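# Hang the held hanger on the rack rail

## Task

The right gripper starts out holding a hanger: put it on the rail so it hangs from its hook. Any other hanger already on the rail must still be on it at the end. The rack is free-standing, so do not move it; if it tilts beyond a slight amount the scene stops immediately as a failure. The hanger must stay on the rail by itself, not because the robot is holding it. At the end, release the hanger and pull the gripper away.

## Robot and tools

Robot: two arms, left_arm and right_arm, each with six joints and a parallel gripper. Joint order, always: waist, shoulder, elbow, wrist pitch, wrist yaw, wrist roll. Stated ranges in radians: waist -2.618 to 3.054, shoulder 0.000 to 3.142, elbow 0.000 to 3.142, wrist pitch -1.571 to 1.571, wrist yaw -1.571 to 1.571, wrist roll -2.094 to 2.094. Real ends may sit up to 0.036 rad off these.

Frame: one scene frame for both grippers. Origin on the table top midway between the arms, +z up, +x out over the table, left_arm on the +y side. The arm names do not match image left/right. Gripper fingers point along the gripper's +z and close along its y; the reported position is the point between the pads, about 1 cm short of the tips, and can be off, more so at long reach.

Row format (shared by both motion tools): one flat list of 14 numbers, all in [-1, 1]: left_arm's six joint values then its grip, then right_arm's six joint values then its grip. Both arms are always included. Joint values are scaled offsets, not angles: 1.0 equals 1.202 rad for waist, 1.258 shoulder, 1.238 elbow, 2.073 wrist pitch, 2.022 for wrist yaw and wrist roll. The grip number is absolute: +1 fully open, -1 closed.

execute_actions(actions): a list of actions; each action is a table of up to 15 rows, one row per 1/30 s step; a short table repeats its final row until 15 steps pass. Joint offsets in every row are counted from the arm's angles at the start of that action (for the first action, the angles in the latest result), not from the previous row. If any joint would be pushed more than 0.036 rad beyond its range end, that action is rejected for both arms; a malformed action or a failing first action rejects the whole call. An empty list just returns the current state and images. Joints pushed past their real end stop there and the result reports "joint sent to its limit".

move(target, speed, blocking): target is one 14-number row; its offsets are measured from the Joint positions of the last result that printed them. All joints travel in step, so grippers follow curves; duration 0.5 to 10 s. speed is the peak rate in rad/s of the joint with farthest to go, 0.01 to 2, default 0.5. It does not avoid obstacles or the other arm. Grip values are applied at the start. The result adds a move: line: outcome (done, off_target, moving, held, fault), limits=held or limits=none, and each arm's joint farthest from target. blocking=false returns after 0.5 s while motion continues; then use wait or stop before sending more rows or moves.

wait(seconds): 0 to 10; arms keep their last command; returns early if a running move ends. stop: brakes a running move (needs stopping distance). zoom_image(camera, region): region [x0, y0, x1, y1] in image pixels, at most 504 by 504, origin top-left; cameras cam_high, cam_low, cam_left_wrist, cam_right_wrist, each 504x504. finished_scene(scene): pass the current scene number; irreversible, and the goal must already hold steadily.

Results: each gripper's end_effector_position (m) and end_effector_quat_wxyz; Joint positions (rad, plus gripper opening in m, 0.093 open to 0.000 closed, about the pad gap when free, reading lower when clamping an object); Joint velocities; Joint targets (what joints are currently driven toward); joint torques (with offsets and noise); grip_measured on the -1..+1 scale (pads meet near -0.94, about +0.0208 per mm of object width, per-gripper bias up to 0.02). Calls that run actions also list step readings; HELD marks steps where an arm was held back. "joint command not followed" means a clearance check altered targets. MOTOR HOT warns from 75 °C; OVER-TEMPERATURE FAULT stops an arm at 90 °C and at 100 °C it drops.

Motion limits: per step each joint target stays within 0.202 (waist), 0.258 (shoulder), 0.238 (elbow), 0.573 (wrist pitch), 0.522 (yaw, roll) rad of the measured angle, and targets are scaled back if the gripper would jump over 70 mm. Friction may leave a joint up to about 0.031 rad short; tiny commands may not move it. Large moves take several actions; re-command unfinished parts.

Gripping: to keep the hanger, keep sending the grip value that closed on it. Lower values press harder, up to roughly 50 to 62 N per pad; thin parts get less.

Avoid: dropping the hanger, bumping or tipping the rack, knocking other hangers off the rail, pushing anything off the table, arms colliding or pressing each other, and fast moves into contact (harder hits). Objects may occasionally be nudged by outside pushes. Finish by opening the right gripper with the hook resting on the rail and withdrawing the arm.

Each tool is called after "Request:" by a JSON object that holds its "api" and its "payload".

## Session

Request:
{"api": "execute_actions", "payload": {"actions": []}}

Scene clock: 0.00 s.
left_arm: end_effector_position=(+0.3832, +0.2841, +0.4062) grip_measured=+0.986 end_effector_quat_wxyz=(+0.713, +0.000, +0.701, -0.007) | right_arm: end_effector_position=(+0.2489, +0.0673, +0.3900) grip_measured=-0.800 end_effector_quat_wxyz=(+0.576, -0.131, +0.803, +0.083)
Joint names: [waist, shoulder, elbow, wrist pitch, wrist yaw, wrist roll]
Joint positions: left_arm=[-0.01   1.039  1.044  0.012  0.012 -0.01   0.093] | right_arm=[ 1.024  1.451  1.625 -0.63   0.744  0.301  0.007]
Joint velocities: left_arm=[ 0.007  0.002  0.012  0.007  0.051 -0.022 -0.001] | right_arm=[ 0.022 -0.007 -0.002 -0.081 -0.022 -0.081 -0.   ]
Joint torques (N m, as the arm reports them, + toward a larger angle): no reading
Motor temperatures (°C, as the motors report them): left_arm=[35 33 33 33 34 32] | right_arm=[32 34 35 40 35 35]
Joint targets: left_arm=[-0.010 1.039 1.044 0.012 0.012 -0.010] | right_arm=[1.024 1.451 1.625 -0.620 0.744 0.301]

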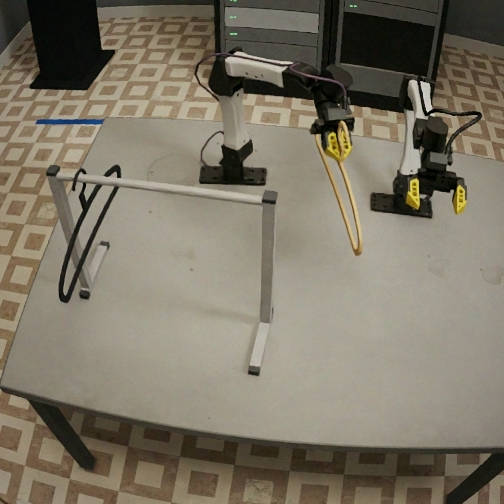

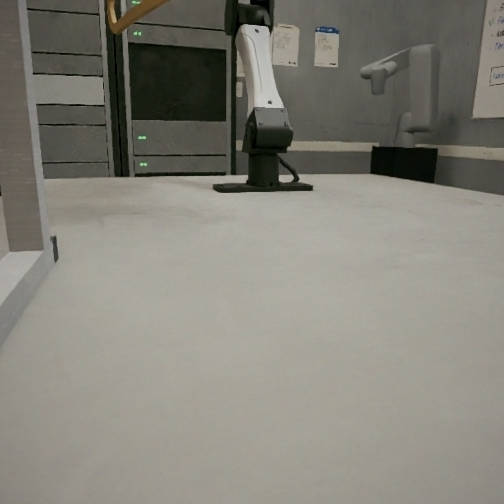

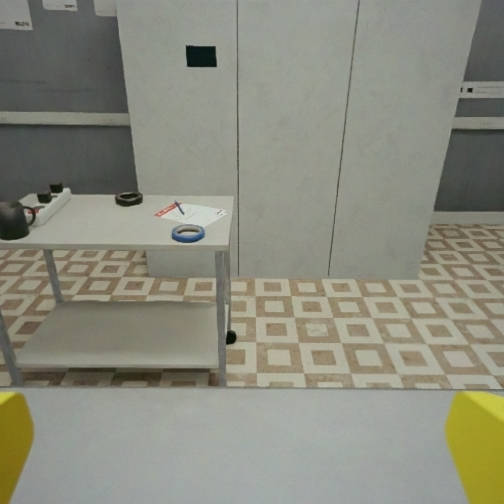

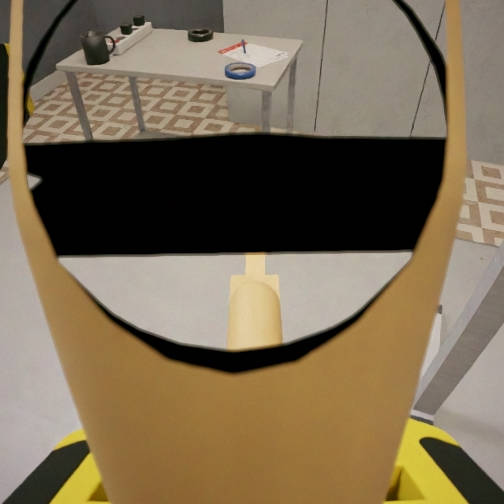

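Request:
{"api": "move", "payload": {"target": [0,0,0,0,0,0,1,0,-0.6,-0.1,-0.235,0,0,-1], "speed": 0.5}}

Request:
{"api": "move", "payload": {"target": [0,0,0,0,0.7,0,1,-0.98,0,0,0.02,-0.367,-0.148,-1], "speed": 0.7}}

Scene clock: 13.50 s.
left_arm: end_effector_position=(+0.3832, +0.2841, +0.4072) grip_measured=+0.986 end_effector_quat_wxyz=(+0.714, +0.000, +0.700, -0.007) | right_arm: end_effector_position=(+0.1289, -0.1692, +0.4396) grip_measured=-0.942 end_effector_quat_wxyz=(+0.605, -0.101, +0.779, +0.127)
Joint names: [waist, shoulder, elbow, wrist pitch, wrist yaw, wrist roll]
Joint positions: left_arm=[-0.01   1.039  1.044  0.016  0.012 -0.01   0.093] | right_arm=[ 1.024  0.702  1.512 -1.134  0.74   0.301  0.   ]
Joint velocities: left_arm=[-0.012 -0.002  0.012 -0.051  0.037 -0.037 -0.001] | right_arm=[-0.007 -0.017  0.002 -0.007  0.022  0.007  0.   ]
Joint torques (N m, as the arm reports them, + toward a larger angle): left_arm=[-0.23 -3.74  9.97  2.08 -0.04 -0.08] | right_arm=[0.3  2.86 3.63 2.05 0.21 0.13]
Motor temperatures (°C, as the motors report them): left_arm=[35 33 36 37 34 32] | right_arm=[32 36 37 44 35 35]
Joint targets: left_arm=[-0.010 1.039 1.044 0.012 0.012 -0.010] | right_arm=[1.024 0.697 1.502 -1.117 0.744 0.301]
move: done; limits=none; left_arm: farthest joint: the wrist pitch, 0.004 radians from its target (0.002 radians at the start); right_arm: farthest joint: the wrist pitch, 0.017 radians from its target (0.482 radians at the start)

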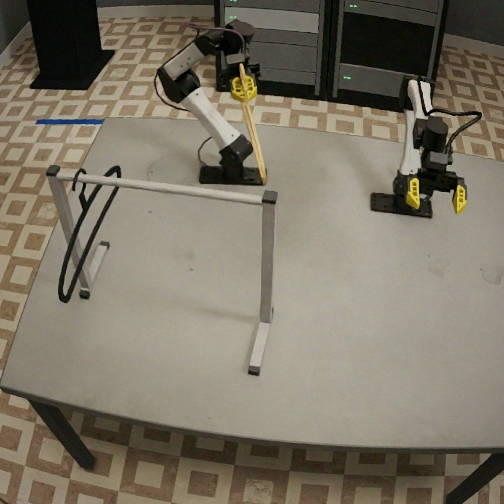

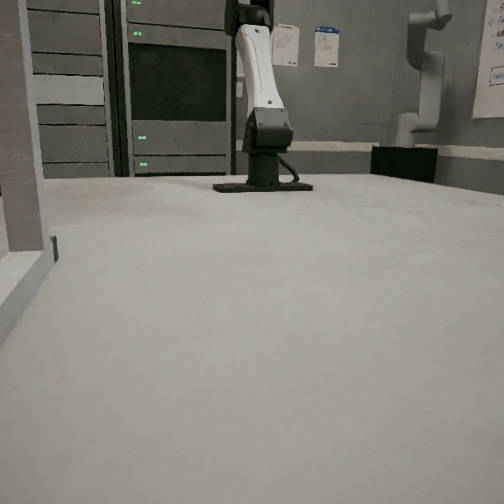

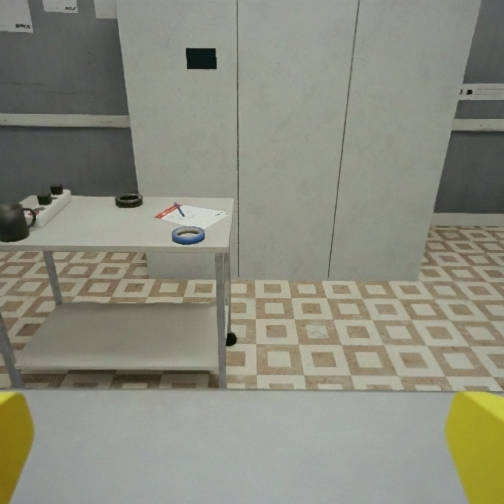

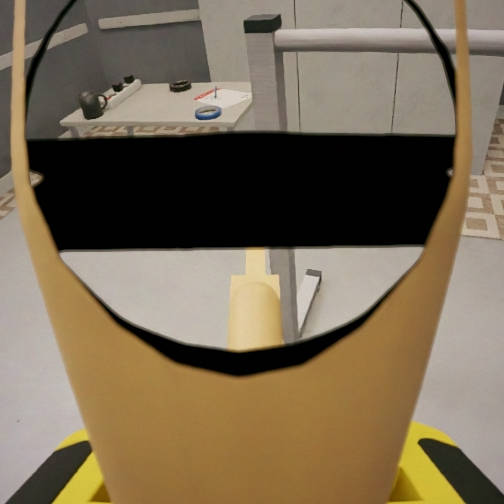

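Scene clock: 16.37 s.
left_arm: end_effector_position=(+0.2403, +0.1194, +0.4044) grip_measured=+0.986 end_effector_quat_wxyz=(+0.540, +0.463, +0.533, -0.458) | right_arm: end_effector_position=(+0.1412, -0.2475, +0.4253) grip_measured=-0.942 end_effector_quat_wxyz=(+0.583, +0.030, +0.812, -0.018)
Joint names: [waist, shoulder, elbow, wrist pitch, wrist yaw, wrist roll]
Joint positions: left_arm=[-0.01   1.039  1.044  0.018  1.421 -0.01   0.093] | right_arm=[-0.14   0.702  1.512 -1.136  0.006  0.008  0.   ]
Joint velocities: left_arm=[-0.007 -0.012 -0.022  0.022 -0.022 -0.022  0.   ] | right_arm=[-0.012 -0.012 -0.012 -0.022  0.051 -0.066  0.   ]
Joint torques (N m, as the arm reports them, + toward a larger angle): left_arm=[-0.23 -3.21  9.27  1.45  0.05 -0.04] | right_arm=[-0.77  3.12  4.62  2.49 -0.05  0.05]
Motor temperatures (°C, as the motors report them): left_arm=[35 33 36 37 34 32] | right_arm=[32 36 37 45 35 35]
Joint targets: left_arm=[-0.010 1.039 1.044 0.016 1.428 -0.010] | right_arm=[-0.154 0.702 1.512 -1.093 -0.002 0.002]
move: off_target (right_arm); limits=none; left_arm: farthest joint: the wrist yaw, 0.006 radians from its target (1.415 radians at the start); right_arm: farthest joint: the wrist pitch, 0.043 radians from its target (0.042 radians at the start)

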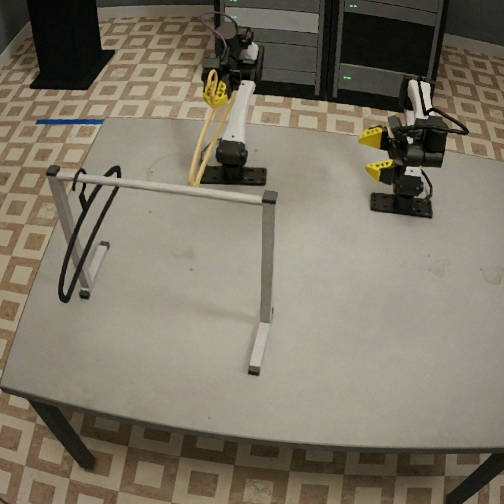

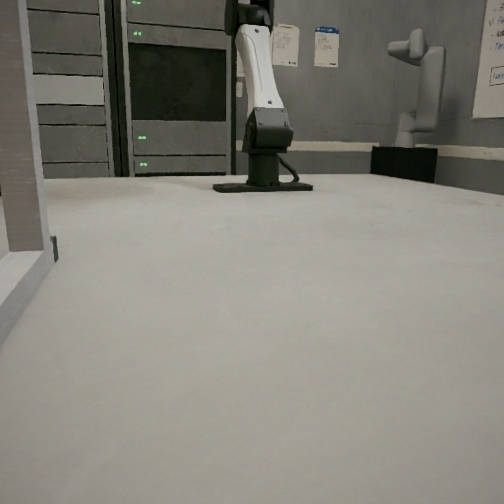

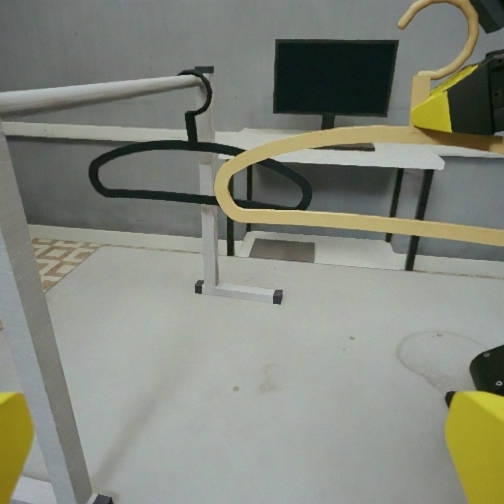

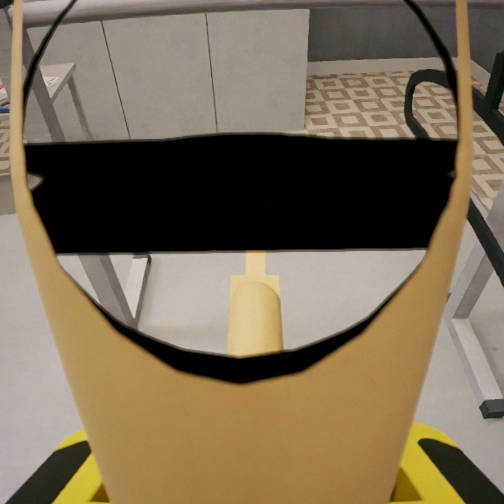

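Request:
{"api": "move", "payload": {"target": [0,0,0,0,0,0,1,-0.01,0.46,-0.128,0.372,0,0,-1], "speed": 0.35}}

Request:
{"api": "zoom_image", "payload": {"camera": "cam_left_wrist", "region": [60, 20, 260, 180]}}

Scene clock: 23.90 s.
left_arm: end_effector_position=(+0.2402, +0.1194, +0.4044) grip_measured=+0.986 end_effector_quat_wxyz=(+0.540, +0.463, +0.533, -0.458) | right_arm: end_effector_position=(+0.3799, -0.2622, +0.3671) grip_measured=-0.942 end_effector_quat_wxyz=(+0.582, +0.030, +0.813, -0.018)
Joint names: [waist, shoulder, elbow, wrist pitch, wrist yaw, wrist roll]
Joint positions: left_arm=[-0.01   1.039  1.044  0.018  1.421 -0.01   0.093] | right_arm=[-0.14   1.278  1.356 -0.407  0.006  0.008  0.   ]
Joint velocities: left_arm=[ 0.022 -0.007  0.007  0.051  0.051 -0.051  0.   ] | right_arm=[-0.022 -0.012 -0.017 -0.007  0.051  0.066  0.   ]
Joint torques (N m, as the arm reports them, + toward a larger angle): left_arm=[-0.09 -3.03  9.2   1.49  0.01 -0.07] | right_arm=[-0.76 -5.29  7.02  2.51  0.03  0.14]
Motor temperatures (°C, as the motors report them): left_arm=[35 33 37 37 34 32] | right_arm=[32 36 37 47 35 35]
Joint targets: left_arm=[-0.010 1.039 1.044 0.018 1.421 -0.010] | right_arm=[-0.152 1.281 1.353 -0.364 0.007 0.008]
move: off_target (right_arm); limits=none; left_arm: farthest joint: the waist, 0.000 radians from its target (0.000 radians at the start); right_arm: farthest joint: the wrist pitch, 0.042 radians from its target (0.771 radians at the start)

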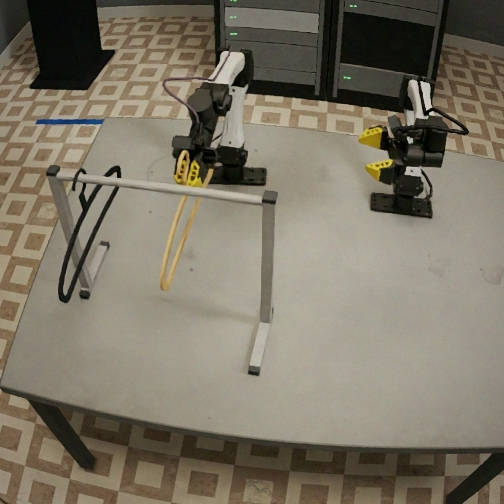

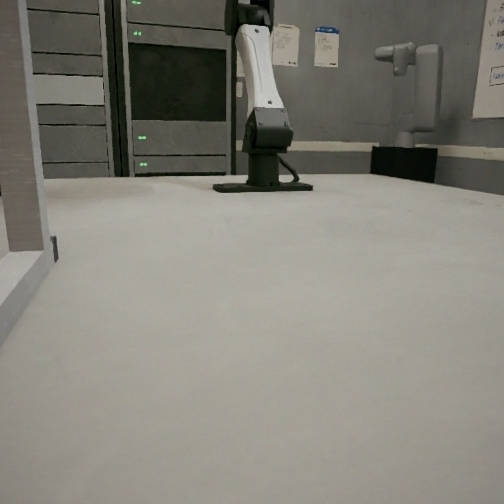

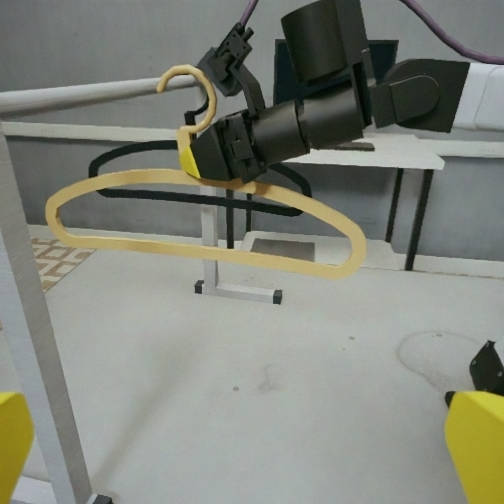

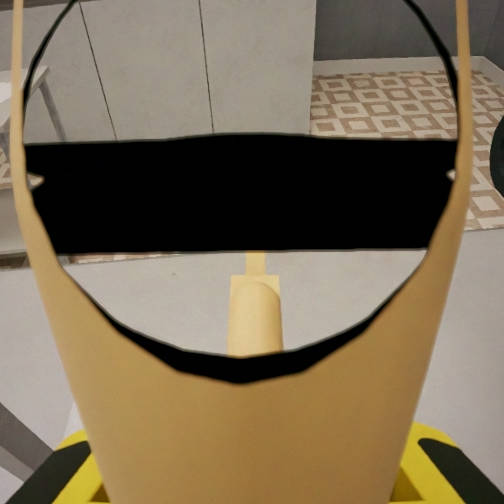

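Region (60, 20, 260, 180) of cam_left_wrist's 504x504 image, scaled by 2.520, with more detail than that image has; it fills the top 403 rows of this view, and the rest is white.

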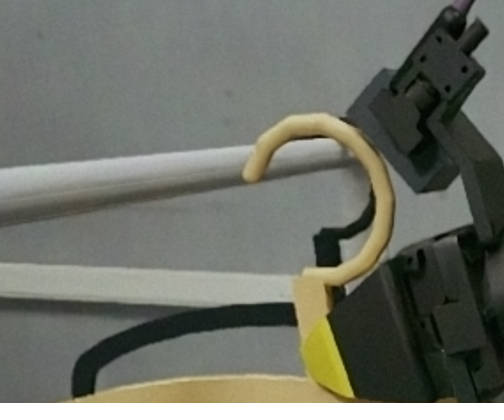

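Request:
{"api": "move", "payload": {"target": [0,0,0,0,0,0,1,-0.01,0.03,0.135,-0.027,0,0,-1], "speed": 0.15}}

Request:
{"api": "move", "payload": {"target": [0,0,0,0,0,0,1,-0.01,0.12,0.105,0.035,0,0,-1], "speed": 0.1}}

Request:
{"api": "zoom_image", "payload": {"camera": "cam_left_wrist", "region": [40, 20, 240, 180]}}

Request:
{"api": "zoom_image", "payload": {"camera": "cam_high", "region": [130, 130, 230, 230]}}

Scene clock: 31.33 s.
left_arm: end_effector_position=(+0.2402, +0.1194, +0.4044) grip_measured=+0.986 end_effector_quat_wxyz=(+0.540, +0.463, +0.533, -0.458) | right_arm: end_effector_position=(+0.3782, -0.2621, +0.4062) grip_measured=-0.942 end_effector_quat_wxyz=(+0.598, +0.030, +0.801, -0.018)
Joint names: [waist, shoulder, elbow, wrist pitch, wrist yaw, wrist roll]
Joint positions: left_arm=[-0.01   1.039  1.044  0.018  1.421 -0.01   0.093] | right_arm=[-0.14   1.303  1.5   -0.485  0.006  0.008  0.   ]
Joint velocities: left_arm=[ 0.007  0.002 -0.007  0.007 -0.007 -0.022  0.001] | right_arm=[ 0.007 -0.007 -0.017  0.037 -0.007  0.051  0.   ]
Joint torques (N m, as the arm reports them, + toward a larger angle): left_arm=[-0.16 -3.07  9.23  1.46 -0.02 -0.06] | right_arm=[-0.63 -4.45  8.88  2.3   0.03  0.14]
Motor temperatures (°C, as the motors report them): left_arm=[35 33 37 38 34 32] | right_arm=[32 36 38 49 35 35]
Joint targets: left_arm=[-0.010 1.039 1.044 0.018 1.421 -0.010] | right_arm=[-0.152 1.316 1.524 -0.463 0.006 0.008]
move: off_target (right_arm); limits=none; left_arm: farthest joint: the waist, 0.000 radians from its target (0.000 radians at the start); right_arm: farthest joint: the elbow, 0.023 radians from its target (0.167 radians at the start)

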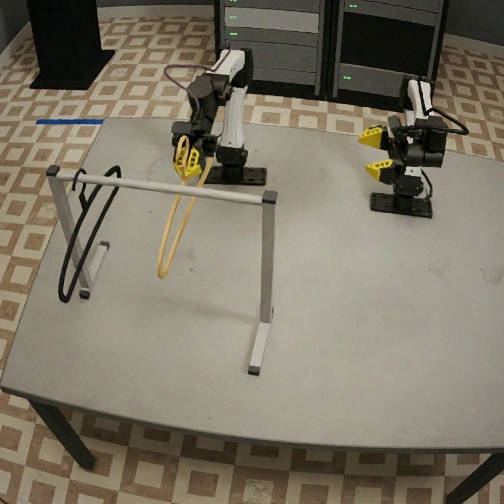

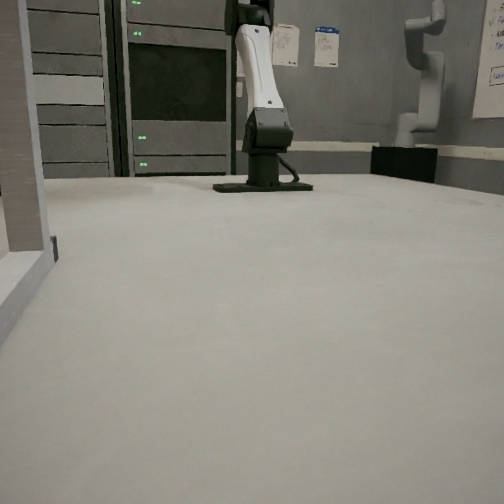

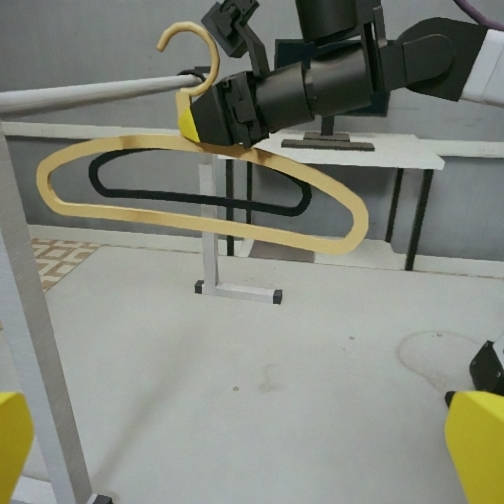

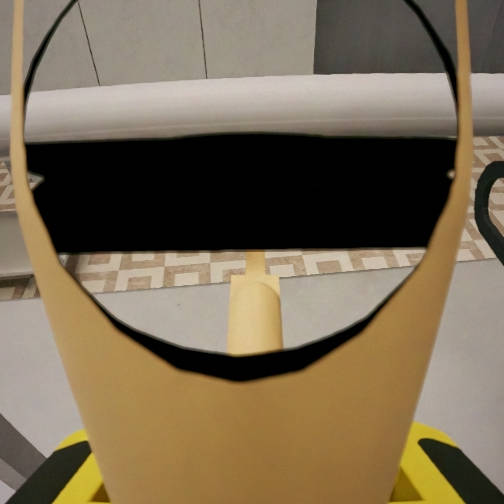

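Scene clock: 33.17 s.
left_arm: end_effector_position=(+0.2402, +0.1194, +0.4044) grip_measured=+0.986 end_effector_quat_wxyz=(+0.540, +0.463, +0.533, -0.458) | right_arm: end_effector_position=(+0.4183, -0.2646, +0.4025) grip_measured=-0.942 end_effector_quat_wxyz=(+0.595, +0.030, +0.803, -0.018)
Joint names: [waist, shoulder, elbow, wrist pitch, wrist yaw, wrist roll]
Joint positions: left_arm=[-0.01   1.039  1.044  0.018  1.421 -0.01   0.093] | right_arm=[-0.14   1.445  1.604 -0.455  0.006  0.008  0.   ]
Joint velocities: left_arm=[-0.017 -0.017 -0.022 -0.007 -0.037  0.051  0.   ] | right_arm=[-0.002 -0.012 -0.007 -0.007  0.037 -0.051  0.   ]
Joint torques (N m, as the arm reports them, + toward a larger angle): left_arm=[-0.09 -3.07  9.08  1.46  0.01 -0.07] | right_arm=[-0.68 -6.45  9.06  2.52  0.02  0.15]
Motor temperatures (°C, as the motors report them): left_arm=[35 33 38 38 34 32] | right_arm=[32 36 38 49 35 35]
Joint targets: left_arm=[-0.010 1.039 1.044 0.018 1.421 -0.010] | right_arm=[-0.152 1.454 1.630 -0.412 0.006 0.008]
move: off_target (right_arm); limits=none; left_arm: farthest joint: the waist, 0.000 radians from its target (0.000 radians at the start); right_arm: farthest joint: the wrist pitch, 0.043 radians from its target (0.072 radians at the start)

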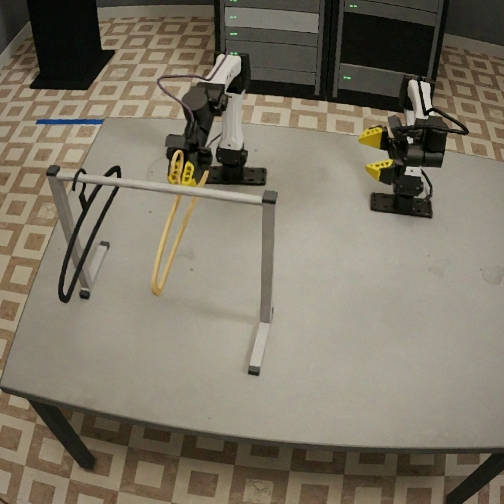

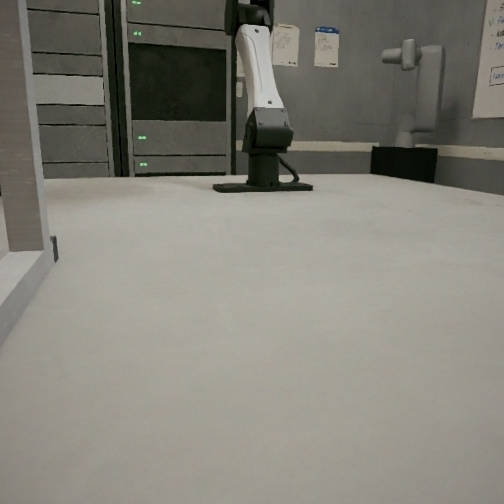

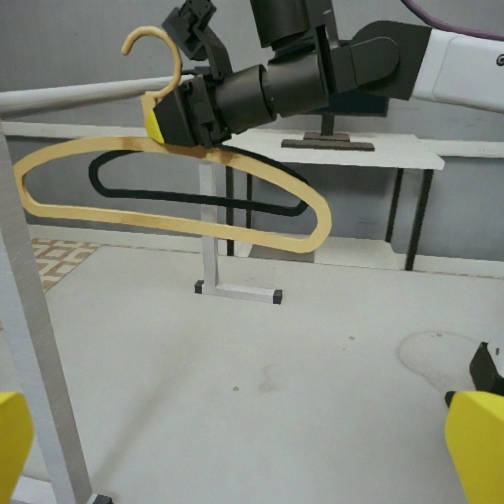

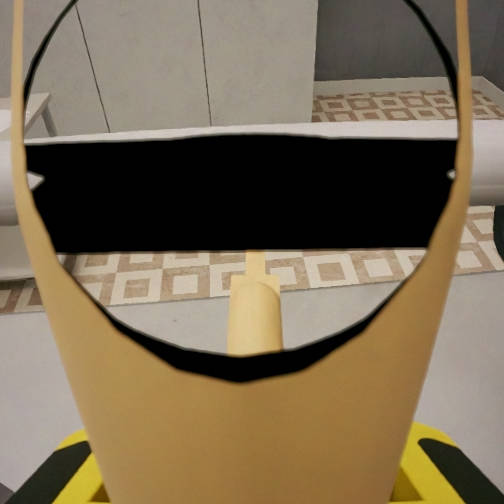

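Region (40, 20, 240, 180) of cam_left_wrist's 504x504 image, scaled by 2.520, with more detail than that image has; it fills the top 403 rows of this view, and the rest is white.

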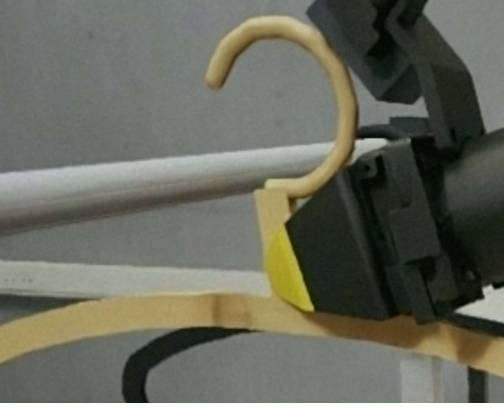

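Region (130, 130, 230, 230) of cam_high's 504x504 image, scaled by 5.040, with more detail than that image has.

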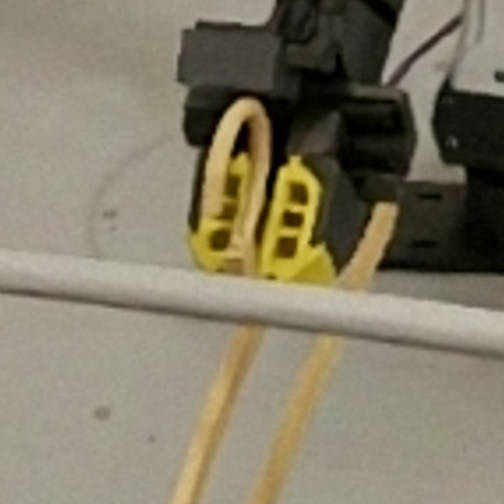

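Request:
{"api": "move", "payload": {"target": [0,0,0,0,0,0,1,-0.01,0,-0.085,0.066,0,0,-1], "speed": 0.12}}

Request:
{"api": "move", "payload": {"target": [0,0,0,0,0,0,1,-0.01,0.11,0.118,0.025,0,0,-1], "speed": 0.08}}

Request:
{"api": "zoom_image", "payload": {"camera": "cam_left_wrist", "region": [40, 20, 240, 180]}}

Request:
{"api": "zoom_image", "payload": {"camera": "cam_high", "region": [130, 130, 230, 230]}}

Scene clock: 39.20 s.
left_arm: end_effector_position=(+0.2402, +0.1194, +0.4044) grip_measured=+0.986 end_effector_quat_wxyz=(+0.540, +0.463, +0.533, -0.458) | right_arm: end_effector_position=(+0.4264, -0.2651, +0.3783) grip_measured=-0.942 end_effector_quat_wxyz=(+0.593, +0.030, +0.805, -0.018)
Joint names: [waist, shoulder, elbow, wrist pitch, wrist yaw, wrist roll]
Joint positions: left_arm=[-0.01   1.039  1.044  0.018  1.421 -0.01   0.093] | right_arm=[-0.14   1.445  1.506 -0.362  0.006  0.008  0.   ]
Joint velocities: left_arm=[-0.012 -0.007  0.002 -0.022 -0.007  0.022  0.   ] | right_arm=[-0.027 -0.002 -0.007 -0.051 -0.007 -0.022  0.   ]
Joint torques (N m, as the arm reports them, + toward a larger angle): left_arm=[-0.22 -3.09  9.3   1.47 -0.02 -0.09] | right_arm=[-0.69 -7.47  6.73  2.49  0.03  0.14]
Motor temperatures (°C, as the motors report them): left_arm=[35 33 38 38 34 32] | right_arm=[32 36 39 50 35 35]
Joint targets: left_arm=[-0.010 1.039 1.044 0.018 1.421 -0.010] | right_arm=[-0.152 1.445 1.499 -0.319 0.006 0.008]
move: off_target (right_arm); limits=none; left_arm: farthest joint: the waist, 0.000 radians from its target (0.000 radians at the start); right_arm: farthest joint: the wrist pitch, 0.043 radians from its target (0.136 radians at the start)

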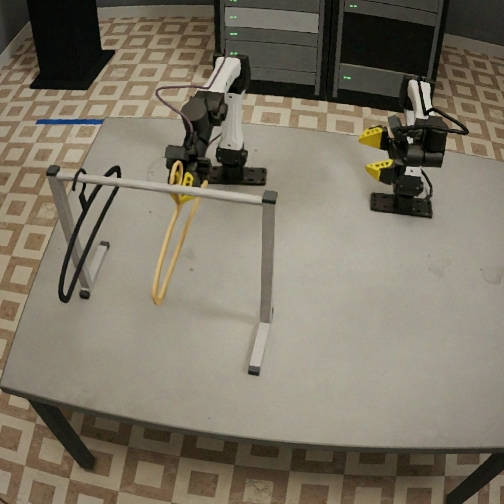

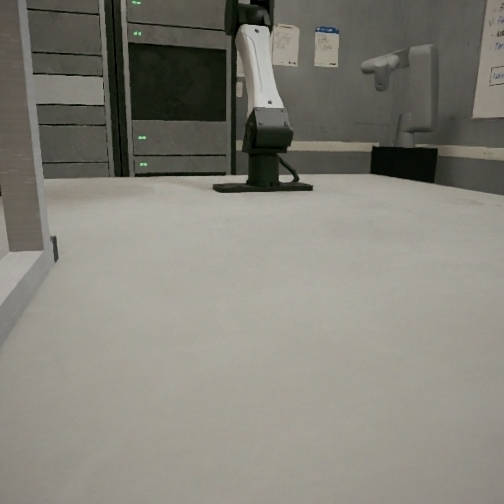

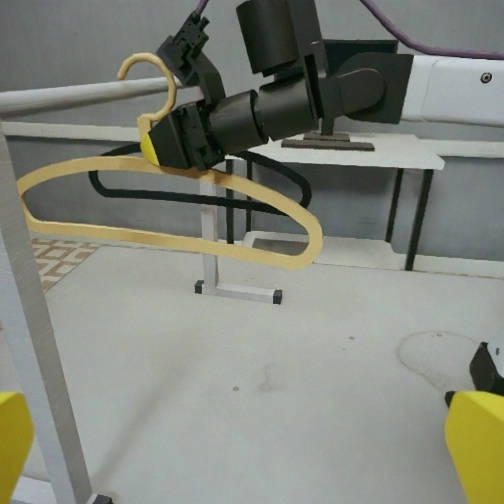

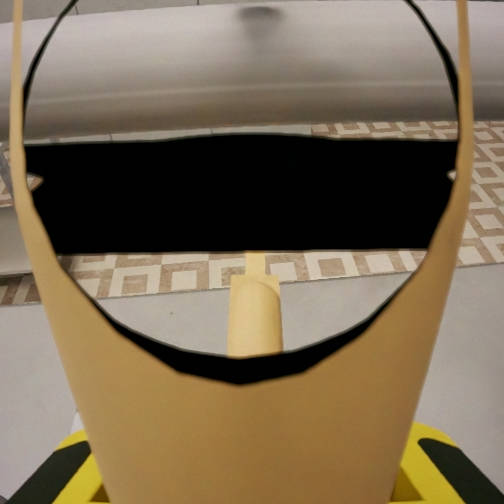

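Scene clock: 41.33 s.
left_arm: end_effector_position=(+0.2402, +0.1194, +0.4044) grip_measured=+0.986 end_effector_quat_wxyz=(+0.540, +0.463, +0.533, -0.458) | right_arm: end_effector_position=(+0.4613, -0.2672, +0.3778) grip_measured=-0.942 end_effector_quat_wxyz=(+0.593, +0.030, +0.805, -0.018)
Joint names: [waist, shoulder, elbow, wrist pitch, wrist yaw, wrist roll]
Joint positions: left_arm=[-0.01   1.039  1.044  0.018  1.421 -0.01   0.093] | right_arm=[-0.14   1.575  1.626 -0.352  0.006  0.008  0.   ]
Joint velocities: left_arm=[-0.002  0.002 -0.007 -0.007  0.022 -0.066  0.001] | right_arm=[ 0.012 -0.002 -0.007 -0.095 -0.037 -0.051  0.   ]
Joint torques (N m, as the arm reports them, + toward a larger angle): left_arm=[-0.13 -3.12  9.19  1.46 -0.03 -0.06] | right_arm=[-0.68 -8.28  9.27  2.49  0.03  0.13]
Motor temperatures (°C, as the motors report them): left_arm=[35 33 38 38 34 32] | right_arm=[32 37 40 50 35 35]
Joint targets: left_arm=[-0.010 1.039 1.044 0.018 1.421 -0.010] | right_arm=[-0.152 1.584 1.652 -0.310 0.006 0.008]
move: off_target (right_arm); limits=none; left_arm: farthest joint: the waist, 0.000 radians from its target (0.000 radians at the start); right_arm: farthest joint: the wrist pitch, 0.042 radians from its target (0.051 radians at the start)

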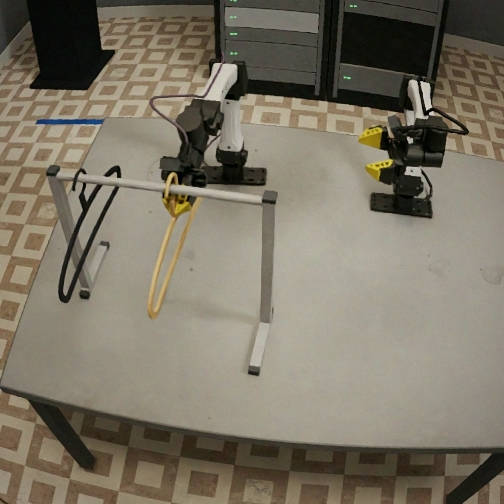

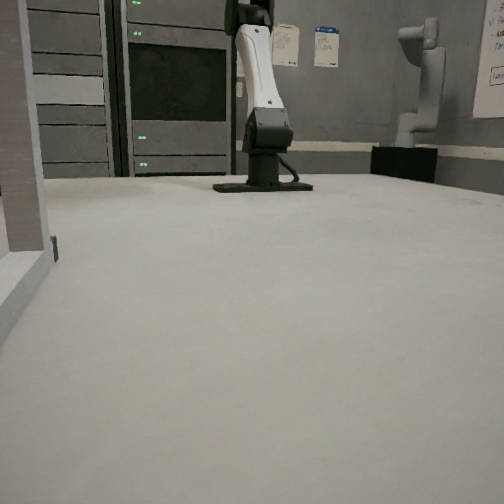

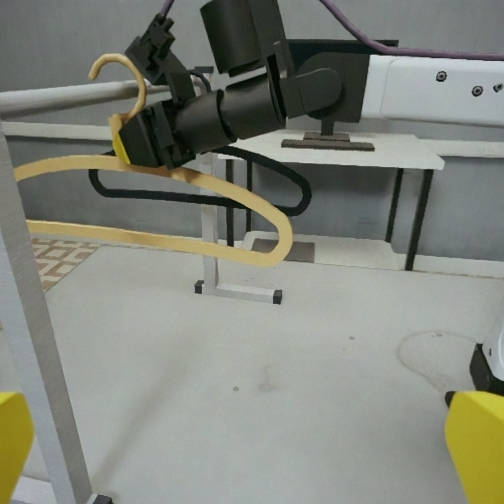

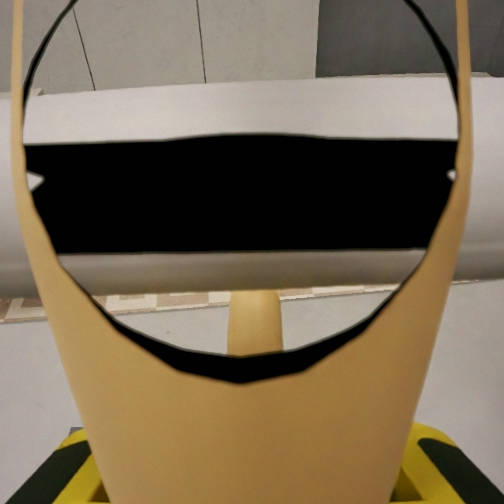

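Region (40, 20, 240, 180) of cam_left_wrist's 504x504 image, scaled by 2.520, with more detail than that image has; it fills the top 403 rows of this view, and the rest is white.

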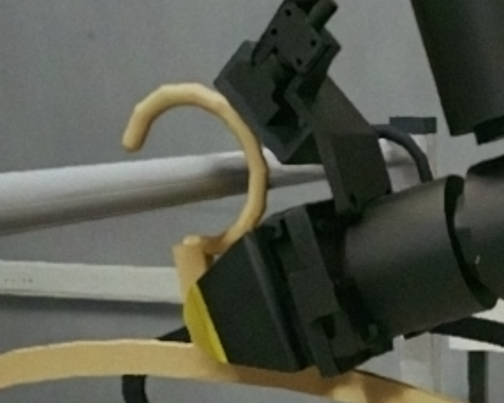

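Region (130, 130, 230, 230) of cam_high's 504x504 image, scaled by 5.040, with more detail than that image has.

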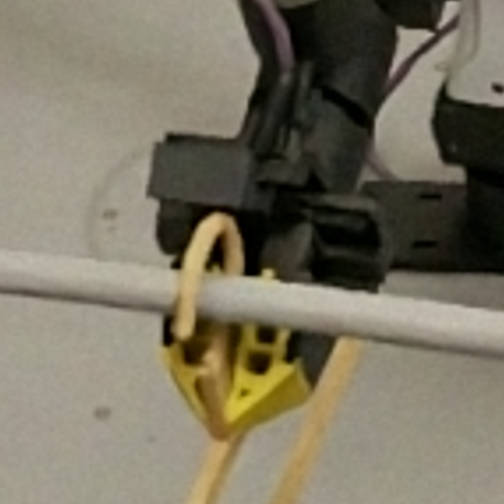

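Request:
{"api": "move", "payload": {"target": [0,0,0,0,0,0,1,-0.01,-0.035,-0.12,0.072,0,0,-1], "speed": 0.1}}

Request:
{"api": "zoom_image", "payload": {"camera": "cam_left_wrist", "region": [40, 20, 240, 180]}}

Scene clock: 46.27 s.
left_arm: end_effector_position=(+0.2402, +0.1194, +0.4044) grip_measured=+0.986 end_effector_quat_wxyz=(+0.540, +0.463, +0.533, -0.458) | right_arm: end_effector_position=(+0.4638, -0.2674, +0.3575) grip_measured=-0.942 end_effector_quat_wxyz=(+0.604, +0.030, +0.796, -0.019)
Joint names: [waist, shoulder, elbow, wrist pitch, wrist yaw, wrist roll]
Joint positions: left_arm=[-0.01   1.039  1.044  0.018  1.421 -0.01   0.093] | right_arm=[-0.14   1.553  1.493 -0.212  0.006  0.008  0.   ]
Joint velocities: left_arm=[ 0.002 -0.022  0.012 -0.022 -0.022 -0.037 -0.001] | right_arm=[-0.002 -0.002  0.002 -0.037 -0.051 -0.037  0.   ]
Joint torques (N m, as the arm reports them, + toward a larger angle): left_arm=[-0.11 -3.18  9.18  1.47 -0.01 -0.04] | right_arm=[ -0.65 -10.75   6.3    2.16   0.04   0.13]
Motor temperatures (°C, as the motors report them): left_arm=[35 33 38 38 34 32] | right_arm=[32 37 40 51 35 35]
Joint targets: left_arm=[-0.010 1.039 1.044 0.018 1.421 -0.010] | right_arm=[-0.152 1.531 1.477 -0.203 0.006 0.008]
move: off_target (right_arm); limits=none; left_arm: farthest joint: the waist, 0.000 radians from its target (0.000 radians at the start); right_arm: farthest joint: the shoulder, 0.022 radians from its target (0.044 radians at the start)

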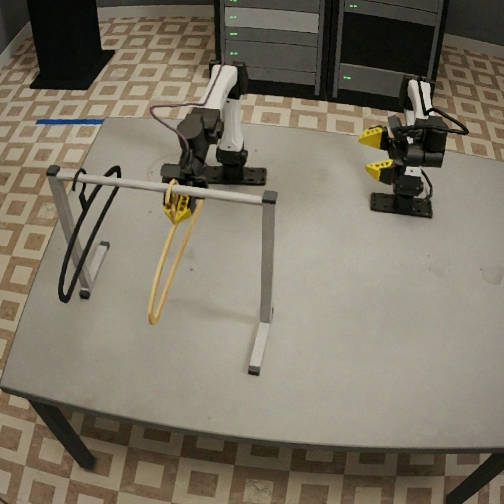

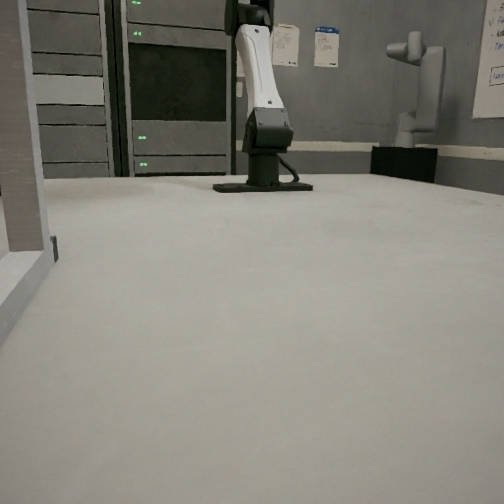

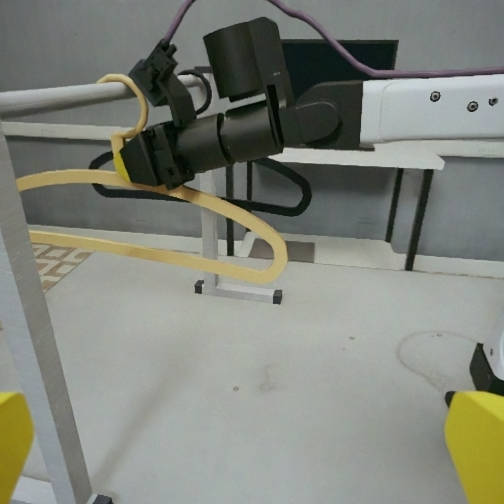

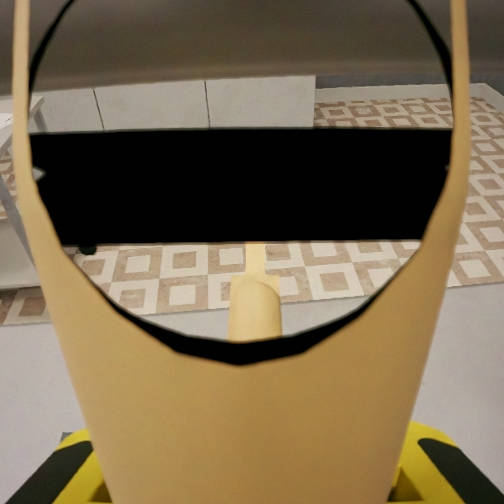

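Region (40, 20, 240, 180) of cam_left_wrist's 504x504 image, scaled by 2.520, with more detail than that image has; it fills the top 403 rows of this view, and the rest is white.

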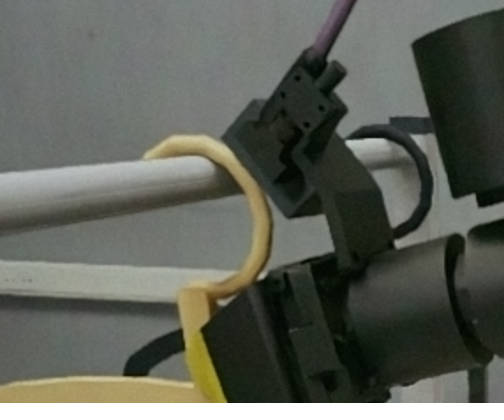

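Request:
{"api": "move", "payload": {"target": [0,0,0,0,0,0,1,0,0,0,0.005,0,0,-0.2]}}

Request:
{"api": "move", "payload": {"target": [0,0,0,0,0,0,1,0,-0.5,-0.15,-0.2,0,0,-0.2], "speed": 0.35}}

Scene clock: 49.17 s.
left_arm: end_effector_position=(+0.2402, +0.1194, +0.4044) grip_measured=+0.986 end_effector_quat_wxyz=(+0.540, +0.463, +0.533, -0.458) | right_arm: end_effector_position=(+0.4638, -0.2674, +0.3574) grip_measured=-0.202 end_effector_quat_wxyz=(+0.604, +0.030, +0.796, -0.019)
Joint names: [waist, shoulder, elbow, wrist pitch, wrist yaw, wrist roll]
Joint positions: left_arm=[-0.01   1.039  1.044  0.018  1.421 -0.01   0.093] | right_arm=[-0.14   1.553  1.493 -0.213  0.006  0.008  0.035]
Joint velocities: left_arm=[ 0.007 -0.017 -0.012  0.095  0.081  0.037 -0.   ] | right_arm=[-0.007 -0.022  0.002 -0.037  0.022 -0.051  0.002]
Joint torques (N m, as the arm reports them, + toward a larger angle): left_arm=[-0.18 -3.13  9.17  1.46  0.   -0.05] | right_arm=[ 0.37 -8.9   7.51  2.2   0.03  0.15]
Motor temperatures (°C, as the motors report them): left_arm=[35 33 39 38 34 32] | right_arm=[32 38 40 51 35 35]
Joint targets: left_arm=[-0.010 1.039 1.044 0.018 1.421 -0.010] | right_arm=[-0.140 1.553 1.493 -0.202 0.006 0.008]
move: done; limits=none; left_arm: farthest joint: the waist, 0.000 radians from its target (0.000 radians at the start); right_arm: farthest joint: the wrist pitch, 0.011 radians from its target (0.011 radians at the start)

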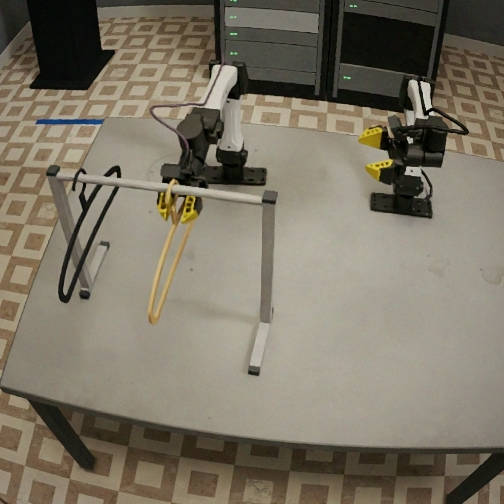

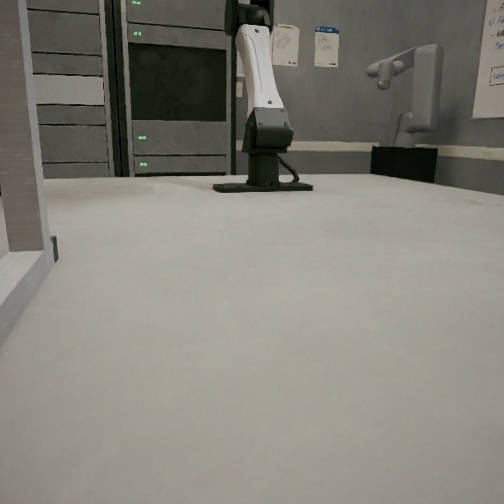

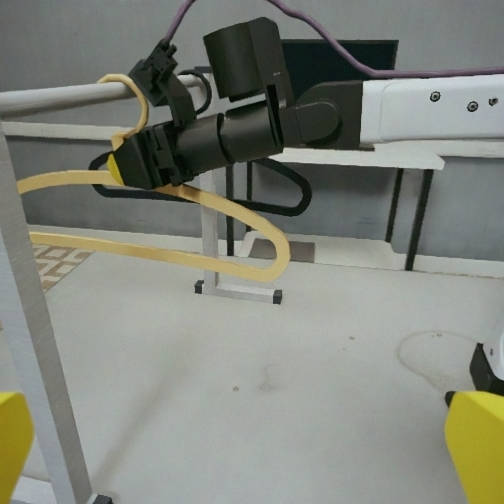

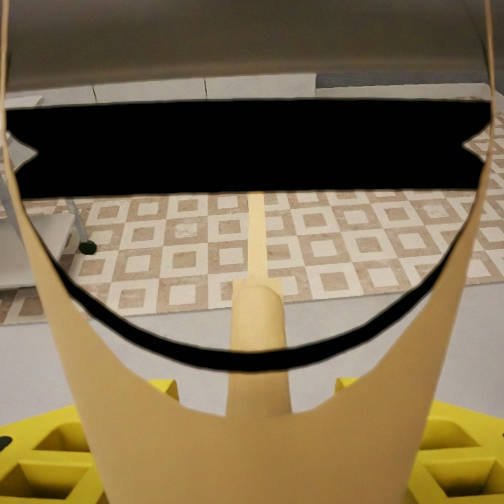

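Scene clock: 51.63 s.
left_arm: end_effector_position=(+0.2402, +0.1194, +0.4044) grip_measured=+0.986 end_effector_quat_wxyz=(+0.540, +0.463, +0.533, -0.458) | right_arm: end_effector_position=(+0.2705, -0.2555, +0.4167) grip_measured=-0.202 end_effector_quat_wxyz=(+0.618, +0.029, +0.786, -0.019)
Joint names: [waist, shoulder, elbow, wrist pitch, wrist yaw, wrist roll]
Joint positions: left_arm=[-0.01   1.039  1.044  0.018  1.421 -0.01   0.093] | right_arm=[-0.14   0.936  1.323 -0.625  0.006  0.008  0.035]
Joint velocities: left_arm=[-0.012  0.017 -0.002 -0.022 -0.007  0.037  0.001] | right_arm=[-0.007 -0.007  0.002  0.095 -0.022 -0.037  0.001]
Joint torques (N m, as the arm reports them, + toward a larger angle): left_arm=[-0.03 -3.16  9.07  1.45  0.   -0.06] | right_arm=[ 0.38 -2.14  5.26  2.1   0.02  0.14]
Motor temperatures (°C, as the motors report them): left_arm=[35 33 39 38 34 32] | right_arm=[32 38 40 51 35 35]
Joint targets: left_arm=[-0.010 1.039 1.044 0.018 1.421 -0.010] | right_arm=[-0.140 0.924 1.307 -0.627 0.006 0.008]
move: done; limits=none; left_arm: farthest joint: the waist, 0.000 radians from its target (0.000 radians at the start); right_arm: farthest joint: the elbow, 0.015 radians from its target (0.185 radians at the start)

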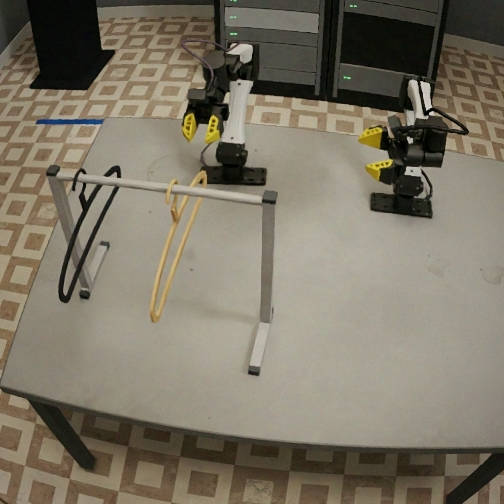

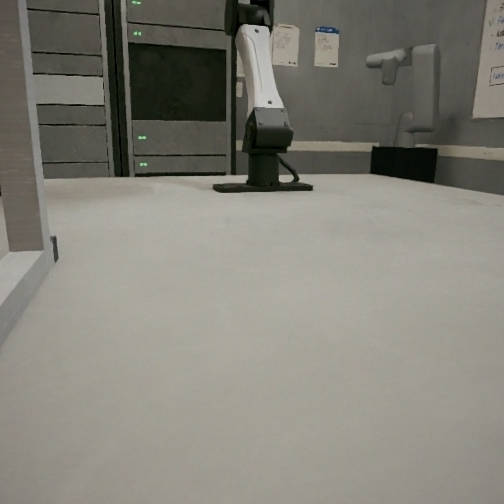

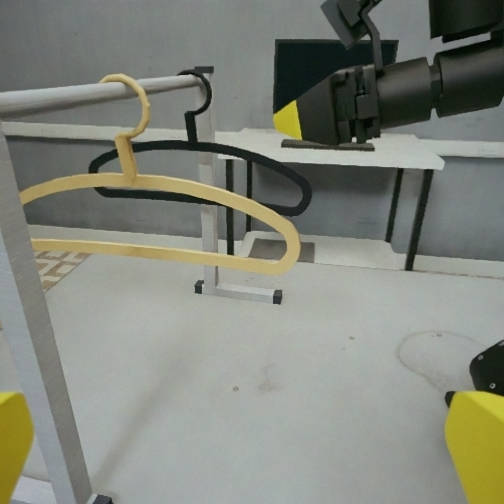

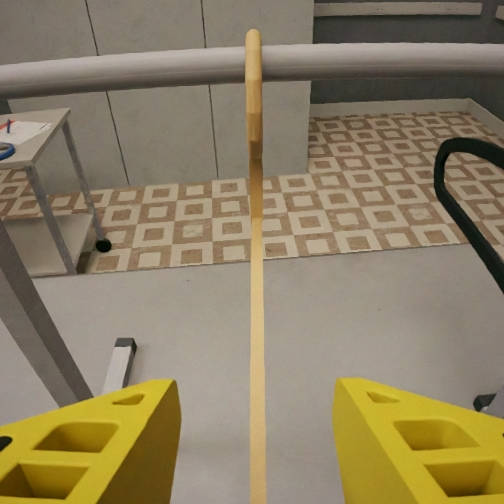

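Request:
{"api": "finished_scene", "payload": {"scene": 2}}

The scene is finished: the task was done.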